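# Place the gear blank in the gear shaper's chuck

## Task

Set the gear blank into the gear shaper's chuck, then release it so the gripper no longer holds it.

## Robot and tools

Robot: two arms, left_arm and right_arm, each with six joints and a gripper. The names are labels only; left_arm sits on the +y side of the scene. Each gripper's fingers point along its own +z axis and close along its own y axis. The reported end-effector point lies between the finger pads, roughly 1 cm short of the tips.

Scene frame: origin on the table top midway between the arms, +x out over the table, +z up. Result lines give each gripper's end_effector_position (metres) and end_effector_quat_wxyz in this frame. The printed position can be somewhat wrong, especially when the arm is stretched far.

Tool execute_actions, argument actions: a list holding at most one item, or empty.
- Empty list {"actions": []}: no command, just returns the current state.
- Motion: {"rows": [[...]], "steps": n}. rows is a list of 1 to 15 rows; steps is 1 to 15 (default 15), each step lasting 1/30 s. Row k is used on step k; if rows run out, the final row keeps being used.
- Wait: {"steps": n} with no rows, n up to 300; returns when that many steps have elapsed since the previous result, including time spent composing the reply.
- Optional pictures (true/false) controls whether camera images are returned; by default they are.

Each row is one flat list of 14 numbers covering both arms, even if only one moves: left_arm waist, shoulder, elbow, wrist pitch, wrist yaw, wrist roll, opening, then right_arm in that same order. Joint values are absolute target angles in radians, in the same convention as the Joint positions line, not offsets. Stated ranges per arm: waist -2.618 to 3.054, shoulder 0.000 to 3.142, elbow 0.000 to 3.142, wrist pitch -1.571 to 1.571, wrist yaw -1.571 to 1.571, wrist roll -2.094 to 2.094. Actual limits may differ by up to 0.036 rad either way. A target more than 0.036 rad beyond a stated end, and farther out than the joint currently is, makes the whole call refused (nothing sent). Targets past the real end are clipped there, and the result may say "joint sent to its limit"; that note can refer to an earlier action still running, and its absence does not prove more travel exists.

Opening is an absolute value from -1 (closed) to +1 (fully open, pad gap 0.094 m). Away from the extremes, the fingers move to where that arm's grip_measured would equal your number. To hold something, command about 0.03 below the current grip_measured for a firm grip, less of a gap for a gentler one. Readings may carry a fixed error near 1 mm per gripper. Pad force tops out near 50 to 62 N (lower on some grippers, and weaker on parts thinner than about 2 mm); first contact can spike higher.

Motion limits: every step, each joint's sent target stays within a lead of its measured angle: waist 0.202, shoulder 0.258, elbow 0.238, wrist pitch 0.573, wrist yaw and roll 0.522 rad. If targets would move a gripper over 70 mm from where it is measured, all joint targets of that arm are pulled back proportionally. So big moves need several calls.

Between calls, the arms keep heading for the last row sent, until everything has nearly stopped (slow or blocked counts) or some step is HELD; then only a new action moves them further. Fingers already opening or closing finish their motion.

Result lines: the state line per arm; Joint positions and Joint velocities, one block per arm with six joints (rad, rad/s) and the pad gap (m, m/s); grip_measured on the command scale. "joint command not followed" means a clearance check altered or blocked joint targets on some steps, with the rest of the row still applied. HELD flags steps where your row, or part of it, was not sent. MOTOR HOT appears from 75 °C; at 90 °C that arm halts for 10 s, and at 100 °C it goes limp and drops whatever it holds; these show as OVER-TEMPERATURE FAULT. Holding loads heats motors, even while idle, so avoid long holds.

zoom_image: camera is "cam_left_wrist" or "cam_right_wrist" (both 504x504); region [x0, y0, x1, y1] in pixels from the top-left, at most 504 by 504. It enlarges the latest image from that camera.

finished_scene: scene (integer) ends the current scene irreversibly and reports success; the blank must already be seated in the chuck and released, and stay there. Replying without any tool call also ends everything.

Suggested order: look, locate the blank and the chuck with the wrist cameras, open the gripper, approach above the blank, descend, close, lift, carry over the chuck, lower it in, open, retreat, then finish.

Avoid: dropping or knocking anything off the table, letting the arms collide or press on each other, slamming or pushing hard, and jerky, wasteful motion. Occasional outside tugs on the held part or pushes on loose objects may happen; recheck after each move.

Each tool is called after "Call:" as a command line: name --argument value for each argument, lists and objects as JSON in quotes; but a table of rows of numbers goes row by row, as --pt "numbers of a row", without its own name.

## Session

Call:
execute_actions --actions '[]'

Scene clock: 0.00 s of 4200.00 s.
left_arm: end_effector_position=(+0.5027, +0.1008, +0.1684) grip_measured=+1.000 end_effector_quat_wxyz=(+0.678, +0.624, +0.319, +0.222) | right_arm: end_effector_position=(+0.2369, -0.0747, +0.2143) grip_measured=+1.000 end_effector_quat_wxyz=(-0.346, +0.788, -0.505, -0.060)
Joint positions: left_arm=[-0.067  2.106  1.059  1.072  0.701  1.399  0.094] | right_arm=[ 0.619  1.176  1.105 -0.853 -0.336 -1.24   0.094]
Joint velocities: left_arm=[-0.017 -0.002 -0.002 -0.051  0.007  0.007  0.   ] | right_arm=[-0.007 -0.022  0.002  0.066  0.007 -0.125  0.   ]

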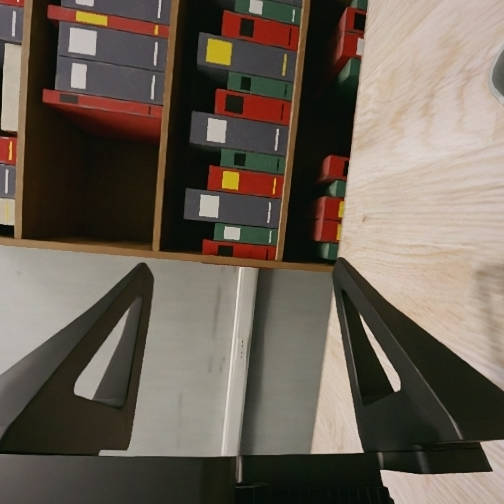

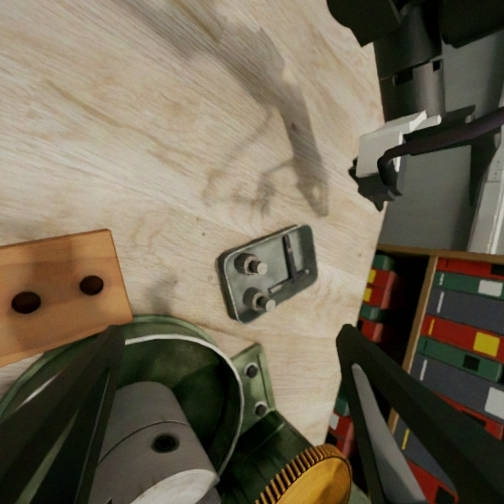

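Call:
execute_actions --actions '[{"rows":[[-0.067,1.2,1.3,-0.9,0,0,1,0.3,1.0,1.2,-0.9,0,0,1]],"steps":15}]' --pictures false

Call:
execute_actions --actions '[{"steps":90}]'

Scene clock: 6.33 s of 4200.00 s.
left_arm: end_effector_position=(+0.4060, +0.2106, +0.4067) grip_measured=+1.000 end_effector_quat_wxyz=(+0.659, +0.169, +0.731, +0.049) | right_arm: end_effector_position=(+0.2854, -0.1676, +0.2915) grip_measured=+1.000 end_effector_quat_wxyz=(+0.414, -0.289, +0.853, +0.133)
Joint positions: left_arm=[-0.069  1.267  1.298 -0.157  0.069  0.31   0.094] | right_arm=[ 0.345  0.996  1.192 -0.884 -0.206 -0.182  0.094]
Joint velocities: left_arm=[-0.002 -1.683  0.247 -2.293 -0.315 -1.78   0.   ] | right_arm=[-0.017  0.002  0.017  0.081 -0.051  0.784  0.   ]
Steps of this call (steps 1 to 90: nothing new was sent; then 2.83 s passed at rest; steps 91 to 105: all 15 steps of this action). Readings (joint positions):
91: left_arm=[-0.068 2.092 1.070 1.020 0.665 1.357] | right_arm=[0.603 1.166 1.107 -0.857 -0.314 -1.190]
92: left_arm=[-0.069 2.072 1.092 0.940 0.611 1.304] | right_arm=[0.563 1.147 1.110 -0.865 -0.276 -1.125]
94: left_arm=[-0.069 2.007 1.147 0.785 0.489 1.185] | right_arm=[0.456 1.097 1.128 -0.873 -0.201 -0.983]
98: left_arm=[-0.069 1.780 1.244 0.422 0.241 0.869] | right_arm=[0.365 1.018 1.171 -0.901 -0.199 -0.622]
105: the state above

Scene clock: 9.33 s of 4200.00 s.
left_arm: end_effector_position=(+0.3150, +0.2291, +0.2790) grip_measured=+1.000 end_effector_quat_wxyz=(+0.391, +0.043, +0.919, -0.019) | right_arm: end_effector_position=(+0.2877, -0.1644, +0.2986) grip_measured=+1.000 end_effector_quat_wxyz=(+0.416, -0.236, +0.862, +0.167)
Joint positions: left_arm=[-0.069  1.193  1.307 -0.88   0.008  0.006  0.094] | right_arm=[ 0.345  0.996  1.198 -0.862 -0.218 -0.052  0.094]
Joint velocities: left_arm=[-0.022 -0.022  0.012 -0.022  0.022 -0.022  0.   ] | right_arm=[-0.002 -0.002 -0.002  0.022 -0.037  0.037  0.   ]
Steps of this call (steps 1 to 45: the robot went on to your last target; steps 46 to 90: nothing new was sent). Readings (joint positions):
1: left_arm=[-0.069 1.219 1.307 -0.230 0.059 0.259] | right_arm=[0.345 0.996 1.193 -0.879 -0.209 -0.158]
2: left_arm=[-0.069 1.186 1.315 -0.293 0.051 0.221] | right_arm=[0.345 0.996 1.194 -0.876 -0.211 -0.139]
4: left_arm=[-0.069 1.160 1.322 -0.401 0.042 0.167] | right_arm=[0.345 0.996 1.195 -0.870 -0.214 -0.110]
8: left_arm=[-0.069 1.178 1.322 -0.644 0.025 0.084] | right_arm=[0.345 0.996 1.198 -0.868 -0.216 -0.076]
90: the state above
All arms were judged still, so your last target was given up. Only a new action makes them travel on or press farther. Fingers that are still opening or closing keep moving.

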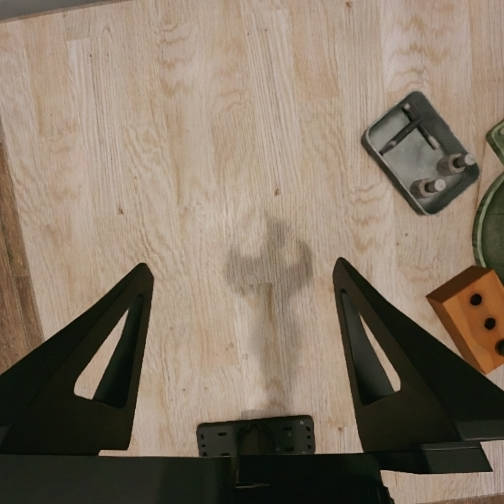

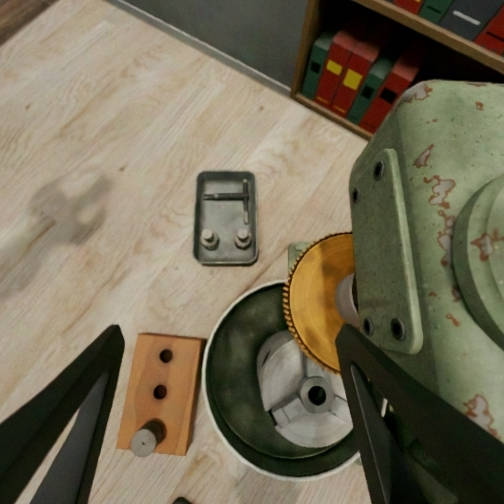

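Call:
execute_actions --actions '[{"rows":[[-0.069,1.2,1.3,-0.9,0,0,1,0.55,1.0,1.2,-0.87,-0.25,0,1],[-0.069,1.2,1.3,-0.9,0,0,1,0.55,1.0,1.2,-0.87,-0.25,0,1],[-0.069,1.2,1.3,-0.9,0,0,1,0.55,1.0,1.2,-0.87,-0.25,0,1],[-0.069,1.2,1.3,-0.9,0,0,1,0.55,1.0,1.2,-0.87,-0.25,0,1],[-0.069,1.2,1.3,-0.9,0,0,1,0.55,1.0,1.2,-0.87,-0.25,0,1],[-0.069,1.2,1.3,-0.9,0,0,1,0.55,1.0,1.2,-0.87,-0.25,0,1],[-0.069,1.2,1.3,-0.9,0,0,1,0.55,1.0,1.2,-0.87,-0.25,0,1],[-0.069,1.2,1.3,-0.9,0,0,1,0.55,1.0,1.2,-0.87,-0.25,0,1],[-0.5,1.0,1.2,-1.0,0,0,1,0.55,0.4,0.8,-0.87,-0.25,0,1]],"steps":15}]' --pictures false

Call:
execute_actions --actions '[{"steps":45}]'

Scene clock: 18.77 s of 4200.00 s.
left_arm: end_effector_position=(+0.2313, +0.1197, +0.2793) grip_measured=+1.000 end_effector_quat_wxyz=(+0.382, +0.229, +0.890, -0.101) | right_arm: end_effector_position=(+0.1721, -0.1622, +0.2441) grip_measured=+1.000 end_effector_quat_wxyz=(+0.429, -0.307, +0.816, +0.236)
Joint positions: left_arm=[-0.482  1.013  1.214 -0.96   0.01   0.003  0.094] | right_arm=[ 0.546  0.475  0.801 -0.891 -0.244 -0.01   0.094]
Joint velocities: left_arm=[-0.652 -0.217  0.012 -0.007  0.154  0.007  0.   ] | right_arm=[-0.002 -1.697 -0.198 -0.447 -0.007  0.022  0.   ]
Steps of this call (steps 1 to 90: nothing new was sent; then 5.93 s passed at rest; steps 91 to 105: all 15 steps of this action). Readings (joint positions):
91: left_arm=[-0.069 1.193 1.307 -0.880 0.008 0.006] | right_arm=[0.382 0.996 1.198 -0.859 -0.209 -0.043]
92: left_arm=[-0.069 1.193 1.307 -0.880 0.008 0.006] | right_arm=[0.444 0.997 1.198 -0.859 -0.211 -0.035]
94: left_arm=[-0.069 1.193 1.307 -0.880 0.008 0.006] | right_arm=[0.529 0.999 1.198 -0.861 -0.235 -0.028]
98: left_arm=[-0.069 1.193 1.307 -0.880 0.008 0.006] | right_arm=[0.546 0.999 1.198 -0.861 -0.245 -0.017]
105: the state above

Scene clock: 20.27 s of 4200.00 s.
left_arm: end_effector_position=(+0.2256, +0.1182, +0.2767) grip_measured=+1.000 end_effector_quat_wxyz=(+0.374, +0.236, +0.891, -0.101) | right_arm: end_effector_position=(+0.1643, -0.1669, +0.2603) grip_measured=+1.000 end_effector_quat_wxyz=(+0.466, -0.305, +0.793, +0.245)
Joint positions: left_arm=[-0.498  1.008  1.214 -0.981  0.008  0.003  0.094] | right_arm=[ 0.546  0.397  0.799 -0.879 -0.246 -0.009  0.094]
Joint velocities: left_arm=[-0.007 -0.002  0.002  0.037 -0.037 -0.007  0.   ] | right_arm=[-0.002  0.007 -0.017 -0.051 -0.051 -0.007  0.   ]
Steps of this call (steps 1 to 30: the robot went on to your last target; steps 31 to 45: nothing new was sent). Readings (joint positions):
1: left_arm=[-0.496 1.008 1.214 -0.963 0.012 0.003] | right_arm=[0.546 0.431 0.799 -0.899 -0.244 -0.010]
2: left_arm=[-0.498 1.008 1.214 -0.966 0.012 0.003] | right_arm=[0.546 0.406 0.799 -0.892 -0.245 -0.010]
4: left_arm=[-0.498 1.008 1.214 -0.973 0.011 0.003] | right_arm=[0.546 0.397 0.799 -0.883 -0.246 -0.010]
8: left_arm=[-0.498 1.008 1.214 -0.978 0.009 0.003] | right_arm=[0.546 0.397 0.799 -0.880 -0.246 -0.009]
45: the state above
All arms were judged still, so your last target was given up. Only a new action makes them travel on or press farther. Fingers that are still opening or closing keep moving.

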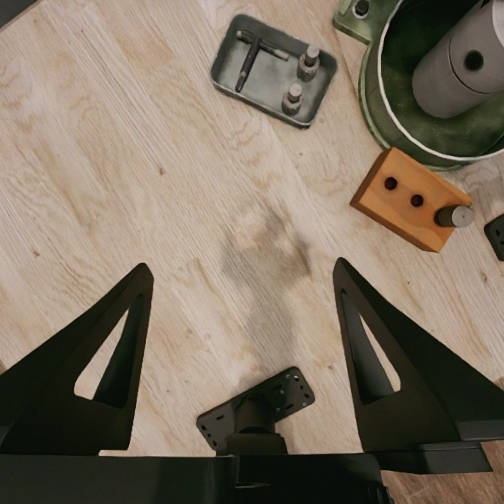

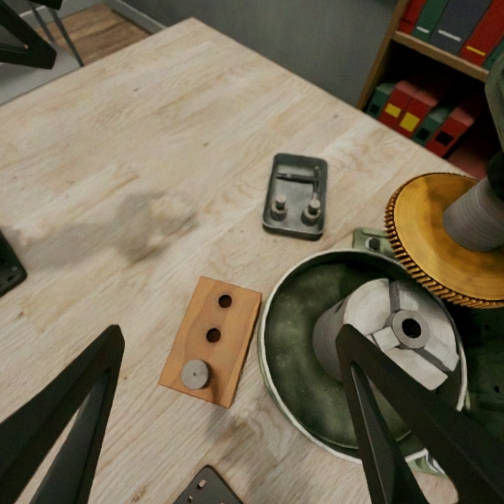

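Call:
execute_actions --actions '[{"rows":[[-0.95,1.4,1.3,-1.2,0,0,1,0.55,0.3,0.7,-1.2,-0.25,0,1]],"steps":15}]' --pictures false

Call:
execute_actions --actions '[{"steps":40}]'

Scene clock: 50.73 s of 4200.00 s.
left_arm: end_effector_position=(+0.1452, +0.0131, +0.1667) grip_measured=+1.000 end_effector_quat_wxyz=(+0.115, +0.463, +0.876, -0.064) | right_arm: end_effector_position=(+0.1218, -0.1944, +0.1752) grip_measured=+1.000 end_effector_quat_wxyz=(+0.328, -0.309, +0.867, +0.214)
Joint positions: left_arm=[-0.956  1.422  1.289 -1.173  0.007  0.     0.094] | right_arm=[ 0.546  0.318  0.704 -1.181 -0.246 -0.008  0.094]
Joint velocities: left_arm=[ 0.007 -0.007  0.002 -0.154  0.051  0.037  0.   ] | right_arm=[-0.012  0.002 -0.007 -0.066 -0.051 -0.007  0.   ]
Steps of this call (steps 1 to 90: nothing new was sent; then 26.97 s passed at rest; steps 91 to 105: all 15 steps of this action). Readings (joint positions):
91: left_arm=[-0.533 1.038 1.235 -1.019 -0.011 0.001] | right_arm=[0.546 0.387 0.791 -0.895 -0.246 -0.009]
92: left_arm=[-0.599 1.092 1.270 -1.056 -0.014 0.000] | right_arm=[0.546 0.365 0.772 -0.933 -0.246 -0.009]
94: left_arm=[-0.723 1.222 1.300 -1.065 -0.012 0.000] | right_arm=[0.546 0.326 0.731 -1.031 -0.246 -0.009]
98: left_arm=[-0.932 1.421 1.295 -1.107 0.001 0.000] | right_arm=[0.546 0.318 0.704 -1.146 -0.246 -0.008]
105: the state above

Scene clock: 52.07 s of 4200.00 s.
left_arm: end_effector_position=(+0.1435, +0.0156, +0.1660) grip_measured=+1.000 end_effector_quat_wxyz=(+0.109, +0.463, +0.877, -0.062) | right_arm: end_effector_position=(+0.1209, -0.1950, +0.1741) grip_measured=+1.000 end_effector_quat_wxyz=(+0.325, -0.308, +0.868, +0.213)
Joint positions: left_arm=[-0.956  1.422  1.289 -1.186  0.007  0.     0.094] | right_arm=[ 0.546  0.318  0.704 -1.188 -0.246 -0.008  0.094]
Joint velocities: left_arm=[ 0.017 -0.012 -0.002  0.022  0.022 -0.022  0.   ] | right_arm=[-0.022  0.012 -0.002  0.066  0.095 -0.037  0.   ]
Steps of this call (steps 1 to 30: the robot went on to your last target; steps 31 to 40: nothing new was sent). Readings (joint positions):
1: left_arm=[-0.956 1.422 1.289 -1.176 0.007 0.000] | right_arm=[0.546 0.318 0.704 -1.183 -0.246 -0.008]
2: left_arm=[-0.956 1.422 1.289 -1.178 0.007 0.000] | right_arm=[0.546 0.318 0.704 -1.184 -0.246 -0.008]
4: left_arm=[-0.956 1.422 1.289 -1.181 0.007 0.000] | right_arm=[0.546 0.318 0.704 -1.185 -0.246 -0.008]
8: left_arm=[-0.956 1.422 1.289 -1.184 0.007 0.000] | right_arm=[0.546 0.318 0.704 -1.187 -0.246 -0.008]
40: the state above
All arms were judged still, so your last target was given up. Only a new action makes them travel on or press farther. Fingers that are still opening or closing keep moving.

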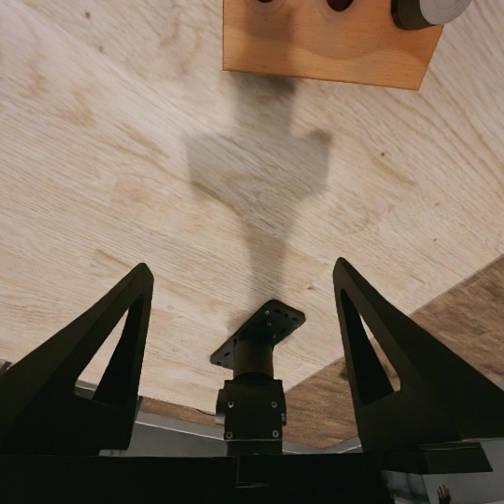

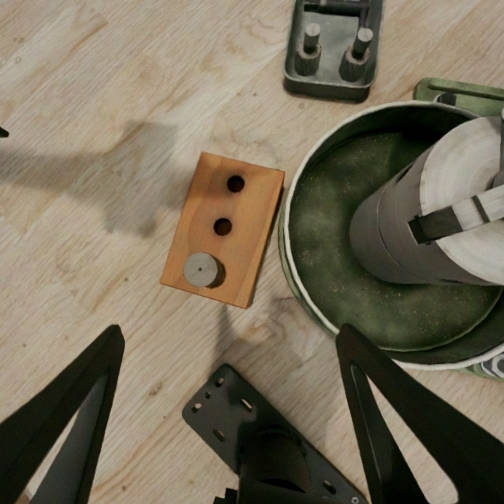

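Call:
execute_actions --actions '[{"rows":[[-0.3,0.6,0.8,-1.0,0,0,1,1.02,0.3,0.7,-1.2,0,0,1]],"steps":15}]' --pictures false

Call:
execute_actions --actions '[{"steps":40}]'

Scene clock: 70.53 s of 4200.00 s.
left_arm: end_effector_position=(+0.1704, +0.1968, +0.1970) grip_measured=+1.000 end_effector_quat_wxyz=(+0.371, +0.147, +0.915, -0.055) | right_arm: end_effector_position=(+0.0960, -0.1820, +0.1700) grip_measured=+1.000 end_effector_quat_wxyz=(+0.322, -0.466, +0.802, +0.191)
Joint positions: left_arm=[-0.307  0.597  0.803 -1.008 -0.01   0.001  0.094] | right_arm=[ 1.011  0.318  0.704 -1.189 -0.015 -0.005  0.094]
Joint velocities: left_arm=[-0.002  0.017  0.007  0.081  0.022  0.051  0.   ] | right_arm=[-0.007 -0.007 -0.022  0.007  0.051  0.037  0.   ]
Steps of this call (steps 1 to 90: nothing new was sent; then 14.97 s passed at rest; steps 91 to 105: all 15 steps of this action). Readings (joint positions):
91: left_arm=[-0.929 1.386 1.243 -1.129 0.022 0.002] | right_arm=[0.585 0.318 0.704 -1.187 -0.203 -0.006]
92: left_arm=[-0.869 1.318 1.161 -1.066 0.027 0.002] | right_arm=[0.661 0.318 0.704 -1.188 -0.159 -0.006]
94: left_arm=[-0.710 1.152 1.001 -1.026 0.015 0.002] | right_arm=[0.813 0.318 0.704 -1.189 -0.102 -0.005]
98: left_arm=[-0.395 0.803 0.804 -1.033 -0.004 0.002] | right_arm=[1.003 0.318 0.704 -1.189 -0.051 -0.005]
105: the state above

Scene clock: 71.87 s of 4200.00 s.
left_arm: end_effector_position=(+0.1712, +0.1961, +0.1980) grip_measured=+1.000 end_effector_quat_wxyz=(+0.373, +0.147, +0.914, -0.057) | right_arm: end_effector_position=(+0.0974, -0.1828, +0.1700) grip_measured=+1.000 end_effector_quat_wxyz=(+0.324, -0.464, +0.803, +0.188)
Joint positions: left_arm=[-0.307  0.597  0.803 -1.003 -0.008  0.001  0.094] | right_arm=[ 1.011  0.318  0.704 -1.189 -0.006 -0.005  0.094]
Joint velocities: left_arm=[-0.007 -0.002  0.007 -0.051 -0.051 -0.022  0.   ] | right_arm=[-0.017  0.002 -0.012  0.051 -0.066 -0.051  0.   ]
Steps of this call (steps 1 to 15: the robot went on to your last target; steps 16 to 40: nothing new was sent). Readings (joint positions):
1: left_arm=[-0.307 0.597 0.803 -1.006 -0.010 0.001] | right_arm=[1.011 0.318 0.704 -1.189 -0.013 -0.005]
2: left_arm=[-0.307 0.597 0.803 -1.005 -0.010 0.001] | right_arm=[1.011 0.318 0.704 -1.189 -0.012 -0.005]
4: left_arm=[-0.307 0.597 0.803 -1.004 -0.009 0.001] | right_arm=[1.011 0.318 0.704 -1.189 -0.010 -0.005]
8: left_arm=[-0.307 0.597 0.803 -1.003 -0.008 0.001] | right_arm=[1.011 0.318 0.704 -1.189 -0.007 -0.005]
40: the state above
All arms were judged still, so your last target was given up. Only a new action makes them travel on or press farther. Fingers that are still opening or closing keep moving.

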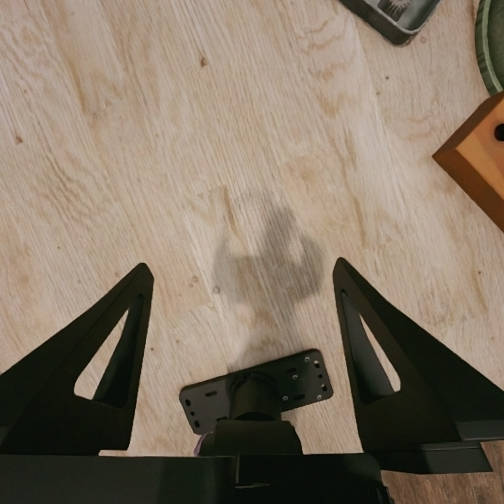

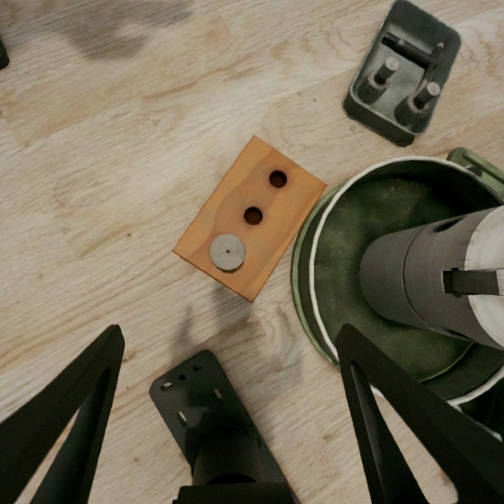

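Call:
execute_actions --actions '[{"rows":[[-0.3,0.6,0.8,-1.0,0,0,1,1.02,0.29,0.475,-0.99,0,0,1]],"steps":15}]' --pictures false

Call:
execute_actions --actions '[{"steps":20}]'

Scene clock: 79.97 s of 4200.00 s.
left_arm: end_effector_position=(+0.1712, +0.1961, +0.1980) grip_measured=+1.000 end_effector_quat_wxyz=(+0.373, +0.147, +0.914, -0.057) | right_arm: end_effector_position=(+0.1067, -0.1672, +0.1098) grip_measured=+1.000 end_effector_quat_wxyz=(+0.306, -0.468, +0.810, +0.177)
Joint positions: left_arm=[-0.307  0.597  0.803 -1.003 -0.008  0.001  0.094] | right_arm=[ 1.011  0.301  0.465 -1.011 -0.005 -0.005  0.094]
Joint velocities: left_arm=[-0.007 -0.007 -0.002  0.051  0.007  0.007  0.   ] | right_arm=[-0.002 -0.007  0.002  0.007 -0.051 -0.007  0.   ]
Steps of this call (steps 1 to 90: nothing new was sent; then 4.60 s passed at rest; steps 91 to 105: all 15 steps of this action). Readings (joint positions):
91: left_arm=[-0.307 0.597 0.803 -1.003 -0.008 0.001] | right_arm=[1.011 0.311 0.672 -1.149 -0.006 -0.005]
92: left_arm=[-0.307 0.597 0.803 -1.003 -0.008 0.001] | right_arm=[1.011 0.302 0.615 -1.093 -0.006 -0.005]
94: left_arm=[-0.307 0.597 0.803 -1.003 -0.008 0.001] | right_arm=[1.011 0.301 0.514 -1.059 -0.006 -0.005]
98: left_arm=[-0.307 0.597 0.803 -1.003 -0.008 0.001] | right_arm=[1.011 0.301 0.465 -1.051 -0.005 -0.005]
105: the state above

Scene clock: 80.63 s of 4200.00 s.
left_arm: end_effector_position=(+0.1712, +0.1961, +0.1980) grip_measured=+1.000 end_effector_quat_wxyz=(+0.373, +0.147, +0.914, -0.057) | right_arm: end_effector_position=(+0.1074, -0.1660, +0.1111) grip_measured=+1.000 end_effector_quat_wxyz=(+0.310, -0.467, +0.809, +0.179)
Joint positions: left_arm=[-0.307  0.597  0.803 -1.003 -0.008  0.001  0.094] | right_arm=[ 1.011  0.301  0.465 -1.003 -0.005 -0.005  0.094]
Joint velocities: left_arm=[ 0.002 -0.012 -0.002 -0.051 -0.037  0.051  0.   ] | right_arm=[-0.007 -0.012  0.007 -0.022  0.007 -0.037  0.   ]
Steps of this call (steps 1 to 15: the robot went on to your last target; steps 16 to 20: nothing new was sent). Readings (joint positions):
1: left_arm=[-0.307 0.597 0.803 -1.003 -0.008 0.001] | right_arm=[1.011 0.301 0.465 -1.009 -0.005 -0.005]
2: left_arm=[-0.307 0.597 0.803 -1.003 -0.008 0.001] | right_arm=[1.011 0.301 0.465 -1.008 -0.005 -0.005]
4: left_arm=[-0.307 0.597 0.803 -1.003 -0.008 0.001] | right_arm=[1.011 0.301 0.465 -1.006 -0.005 -0.005]
8: left_arm=[-0.307 0.597 0.803 -1.003 -0.008 0.001] | right_arm=[1.011 0.301 0.465 -1.004 -0.005 -0.005]
20: the state above
All arms were judged still, so your last target was given up. Only a new action makes them travel on or press farther. Fingers that are still opening or closing keep moving.

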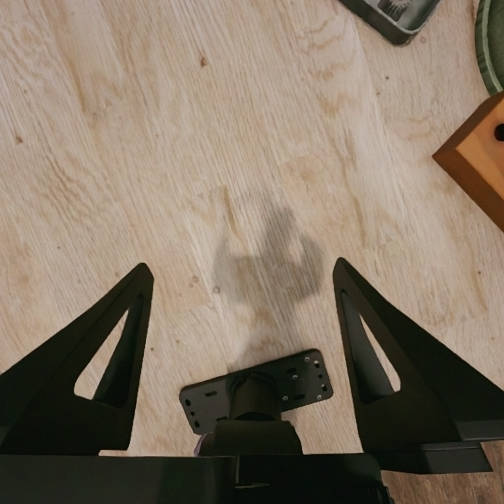

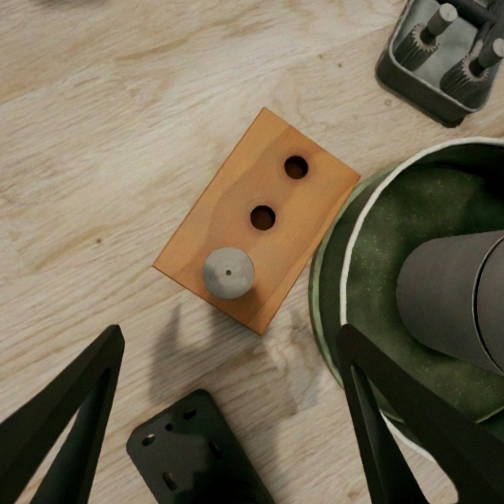

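Call:
execute_actions --actions '[{"rows":[[-0.3,0.6,0.8,-1.0,0,0,1,1.025,0.35,0.43,-0.9,0,0,0.3],[-0.3,0.6,0.8,-1.0,0,0,1,1.025,0.35,0.43,-0.9,0,0,0.3],[-0.3,0.6,0.8,-1.0,0,0,1,1.025,0.35,0.43,-0.9,0,0,0.3],[-0.3,0.6,0.8,-1.0,0,0,1,1.025,0.35,0.43,-0.9,0,0,0.3],[-0.3,0.6,0.8,-1.0,0,0,1,1.025,0.41,0.39,-0.8,0,0,0.3],[-0.3,0.6,0.8,-1.0,0,0,1,1.025,0.41,0.39,-0.8,0,0,0.3],[-0.3,0.6,0.8,-1.0,0,0,1,1.025,0.41,0.39,-0.8,0,0,0.3],[-0.3,0.6,0.8,-1.0,0,0,1,1.025,0.41,0.39,-0.8,0,0,0.3],[-0.3,0.6,0.8,-1.0,0,0,1,1.025,0.462,0.345,-0.70,0,0,0.3]],"steps":15}]' --pictures false

Call:
execute_actions --actions '[{"steps":25}]'

Scene clock: 99.83 s of 4200.00 s.
left_arm: end_effector_position=(+0.1712, +0.1961, +0.1980) grip_measured=+1.000 end_effector_quat_wxyz=(+0.373, +0.147, +0.914, -0.057) | right_arm: end_effector_position=(+0.1217, -0.1400, +0.0811) grip_measured=+0.302 end_effector_quat_wxyz=(+0.302, -0.471, +0.810, +0.176)
Joint positions: left_arm=[-0.307  0.597  0.803 -1.003 -0.008  0.001  0.094] | right_arm=[ 1.016  0.455  0.352 -0.754 -0.005 -0.005  0.061]
Joint velocities: left_arm=[ 0.022 -0.007  0.007 -0.022 -0.066 -0.022  0.   ] | right_arm=[ 0.012  0.007 -0.022  0.212 -0.066 -0.022  0.001]
Steps of this call (steps 1 to 90: nothing new was sent; then 15.70 s passed at rest; steps 91 to 105: all 15 steps of this action). Readings (joint positions):
91: left_arm=[-0.307 0.597 0.803 -1.003 -0.008 0.001] | right_arm=[1.012 0.306 0.462 -0.993 -0.005 -0.005]
92: left_arm=[-0.307 0.597 0.803 -1.003 -0.008 0.001] | right_arm=[1.014 0.317 0.456 -0.974 -0.005 -0.005]
94: left_arm=[-0.307 0.597 0.803 -1.003 -0.008 0.001] | right_arm=[1.015 0.336 0.447 -0.950 -0.005 -0.005]
98: left_arm=[-0.307 0.597 0.803 -1.003 -0.008 0.001] | right_arm=[1.016 0.396 0.407 -0.868 -0.005 -0.005]
105: the state above

Scene clock: 100.67 s of 4200.00 s.
left_arm: end_effector_position=(+0.1712, +0.1961, +0.1980) grip_measured=+1.000 end_effector_quat_wxyz=(+0.373, +0.147, +0.914, -0.057) | right_arm: end_effector_position=(+0.1254, -0.1336, +0.0878) grip_measured=+0.302 end_effector_quat_wxyz=(+0.318, -0.467, +0.804, +0.185)
Joint positions: left_arm=[-0.307  0.597  0.803 -1.003 -0.008  0.001  0.094] | right_arm=[ 1.016  0.455  0.352 -0.713 -0.005 -0.005  0.061]
Joint velocities: left_arm=[-0.007 -0.002 -0.012  0.037 -0.007 -0.051  0.   ] | right_arm=[ 0.007  0.007 -0.007 -0.051 -0.051 -0.037 -0.   ]
Steps of this call (steps 1 to 25: the robot went on to your last target). Readings (joint positions):
1: left_arm=[-0.307 0.597 0.803 -1.003 -0.008 0.001] | right_arm=[1.016 0.455 0.352 -0.745 -0.005 -0.005]
2: left_arm=[-0.307 0.597 0.803 -1.003 -0.008 0.001] | right_arm=[1.016 0.455 0.352 -0.738 -0.005 -0.005]
4: left_arm=[-0.307 0.597 0.803 -1.003 -0.008 0.001] | right_arm=[1.016 0.455 0.352 -0.728 -0.005 -0.005]
8: left_arm=[-0.307 0.597 0.803 -1.003 -0.008 0.001] | right_arm=[1.016 0.455 0.352 -0.718 -0.005 -0.005]
25: the state above

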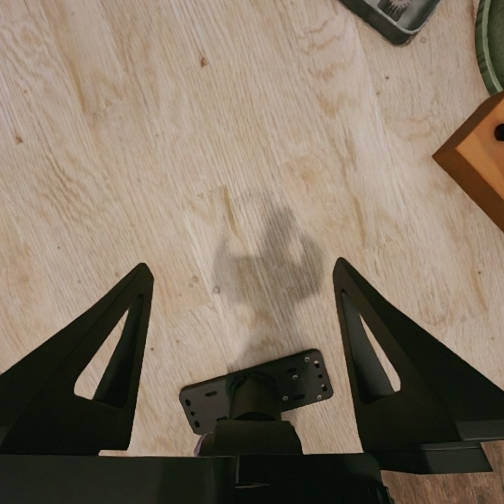

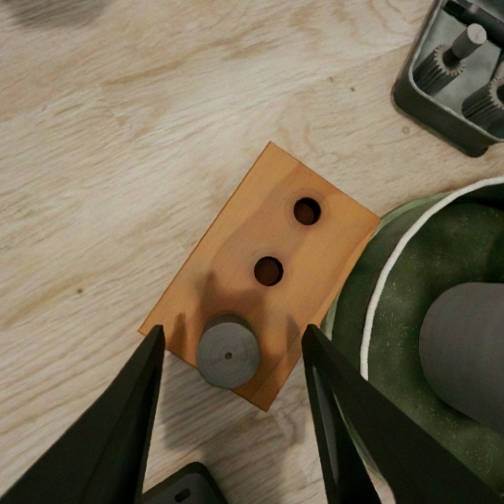

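Call:
execute_actions --actions '[{"rows":[[-0.3,0.6,0.8,-1.0,0,0,1,1.035,0.45,0.32,-0.66,0,0,0.3],[-0.3,0.6,0.8,-1.0,0,0,1,1.035,0.45,0.32,-0.66,0,0,0.3],[-0.3,0.6,0.8,-1.0,0,0,1,1.035,0.45,0.32,-0.66,0,0,0.3],[-0.3,0.6,0.8,-1.0,0,0,1,1.035,0.45,0.29,-0.622,0,0,0.3],[-0.3,0.6,0.8,-1.0,0,0,1,1.035,0.45,0.29,-0.622,0,0,0.3],[-0.3,0.6,0.8,-1.0,0,0,1,1.035,0.45,0.29,-0.622,0,0,0.3],[-0.3,0.6,0.8,-1.0,0,0,1,1.035,0.45,0.29,-0.622,0,0,0.3],[-0.3,0.6,0.8,-1.0,0,0,1,1.035,0.445,0.256,-0.622,0,0,0.3]],"steps":15}]' --pictures false

Call:
execute_actions --actions '[{"steps":20}]'

Scene clock: 113.70 s of 4200.00 s.
left_arm: end_effector_position=(+0.1712, +0.1961, +0.1980) grip_measured=+1.000 end_effector_quat_wxyz=(+0.373, +0.147, +0.914, -0.057) | right_arm: end_effector_position=(+0.1233, -0.1334, +0.0631) grip_measured=+0.302 end_effector_quat_wxyz=(+0.311, -0.472, +0.804, +0.182)
Joint positions: left_arm=[-0.307  0.597  0.803 -1.003 -0.008  0.001  0.094] | right_arm=[ 1.026  0.455  0.264 -0.642 -0.005 -0.005  0.061]
Joint velocities: left_arm=[-0.002  0.007 -0.022 -0.007 -0.022  0.037  0.   ] | right_arm=[-0.002  0.002  0.002  0.139  0.007 -0.022  0.   ]
Steps of this call (steps 1 to 15: the robot went on to your last target; steps 16 to 90: nothing new was sent; then 9.53 s passed at rest; steps 91 to 105: all 15 steps of this action). Readings (joint positions):
91: left_arm=[-0.307 0.597 0.803 -1.003 -0.008 0.001] | right_arm=[1.018 0.455 0.349 -0.707 -0.005 -0.005]
92: left_arm=[-0.307 0.597 0.803 -1.003 -0.008 0.001] | right_arm=[1.021 0.455 0.344 -0.697 -0.005 -0.005]
94: left_arm=[-0.307 0.597 0.803 -1.003 -0.008 0.001] | right_arm=[1.025 0.455 0.331 -0.681 -0.005 -0.005]
98: left_arm=[-0.307 0.597 0.803 -1.003 -0.008 0.001] | right_arm=[1.026 0.455 0.297 -0.652 -0.005 -0.005]
105: the state above

Scene clock: 114.37 s of 4200.00 s.
left_arm: end_effector_position=(+0.1712, +0.1961, +0.1980) grip_measured=+1.000 end_effector_quat_wxyz=(+0.373, +0.147, +0.914, -0.057) | right_arm: end_effector_position=(+0.1239, -0.1323, +0.0643) grip_measured=+0.302 end_effector_quat_wxyz=(+0.314, -0.472, +0.803, +0.184)
Joint positions: left_arm=[-0.307  0.597  0.803 -1.003 -0.008  0.001  0.094] | right_arm=[ 1.026  0.455  0.264 -0.636 -0.005 -0.005  0.061]
Joint velocities: left_arm=[ 0.002 -0.002 -0.012  0.037  0.007  0.007  0.   ] | right_arm=[-0.002 -0.007 -0.017  0.007 -0.11  -0.051 -0.   ]
Steps of this call (steps 1 to 15: the robot went on to your last target; steps 16 to 20: nothing new was sent). Readings (joint positions):
1: left_arm=[-0.307 0.597 0.803 -1.003 -0.008 0.001] | right_arm=[1.026 0.455 0.264 -0.641 -0.005 -0.005]
2: left_arm=[-0.307 0.597 0.803 -1.003 -0.008 0.001] | right_arm=[1.026 0.455 0.264 -0.639 -0.005 -0.005]
4: left_arm=[-0.307 0.597 0.803 -1.003 -0.008 0.001] | right_arm=[1.026 0.455 0.264 -0.638 -0.005 -0.005]
8: left_arm=[-0.307 0.597 0.803 -1.003 -0.008 0.001] | right_arm=[1.026 0.455 0.264 -0.636 -0.005 -0.005]
20: the state above
All arms were judged still, so your last target was given up. Only a new action makes them travel on or press farther. Fingers that are still opening or closing keep moving.

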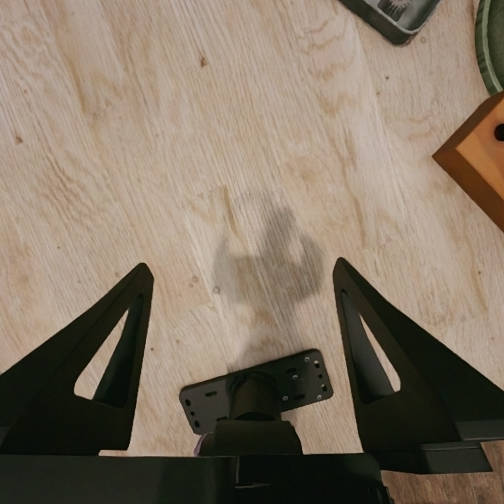

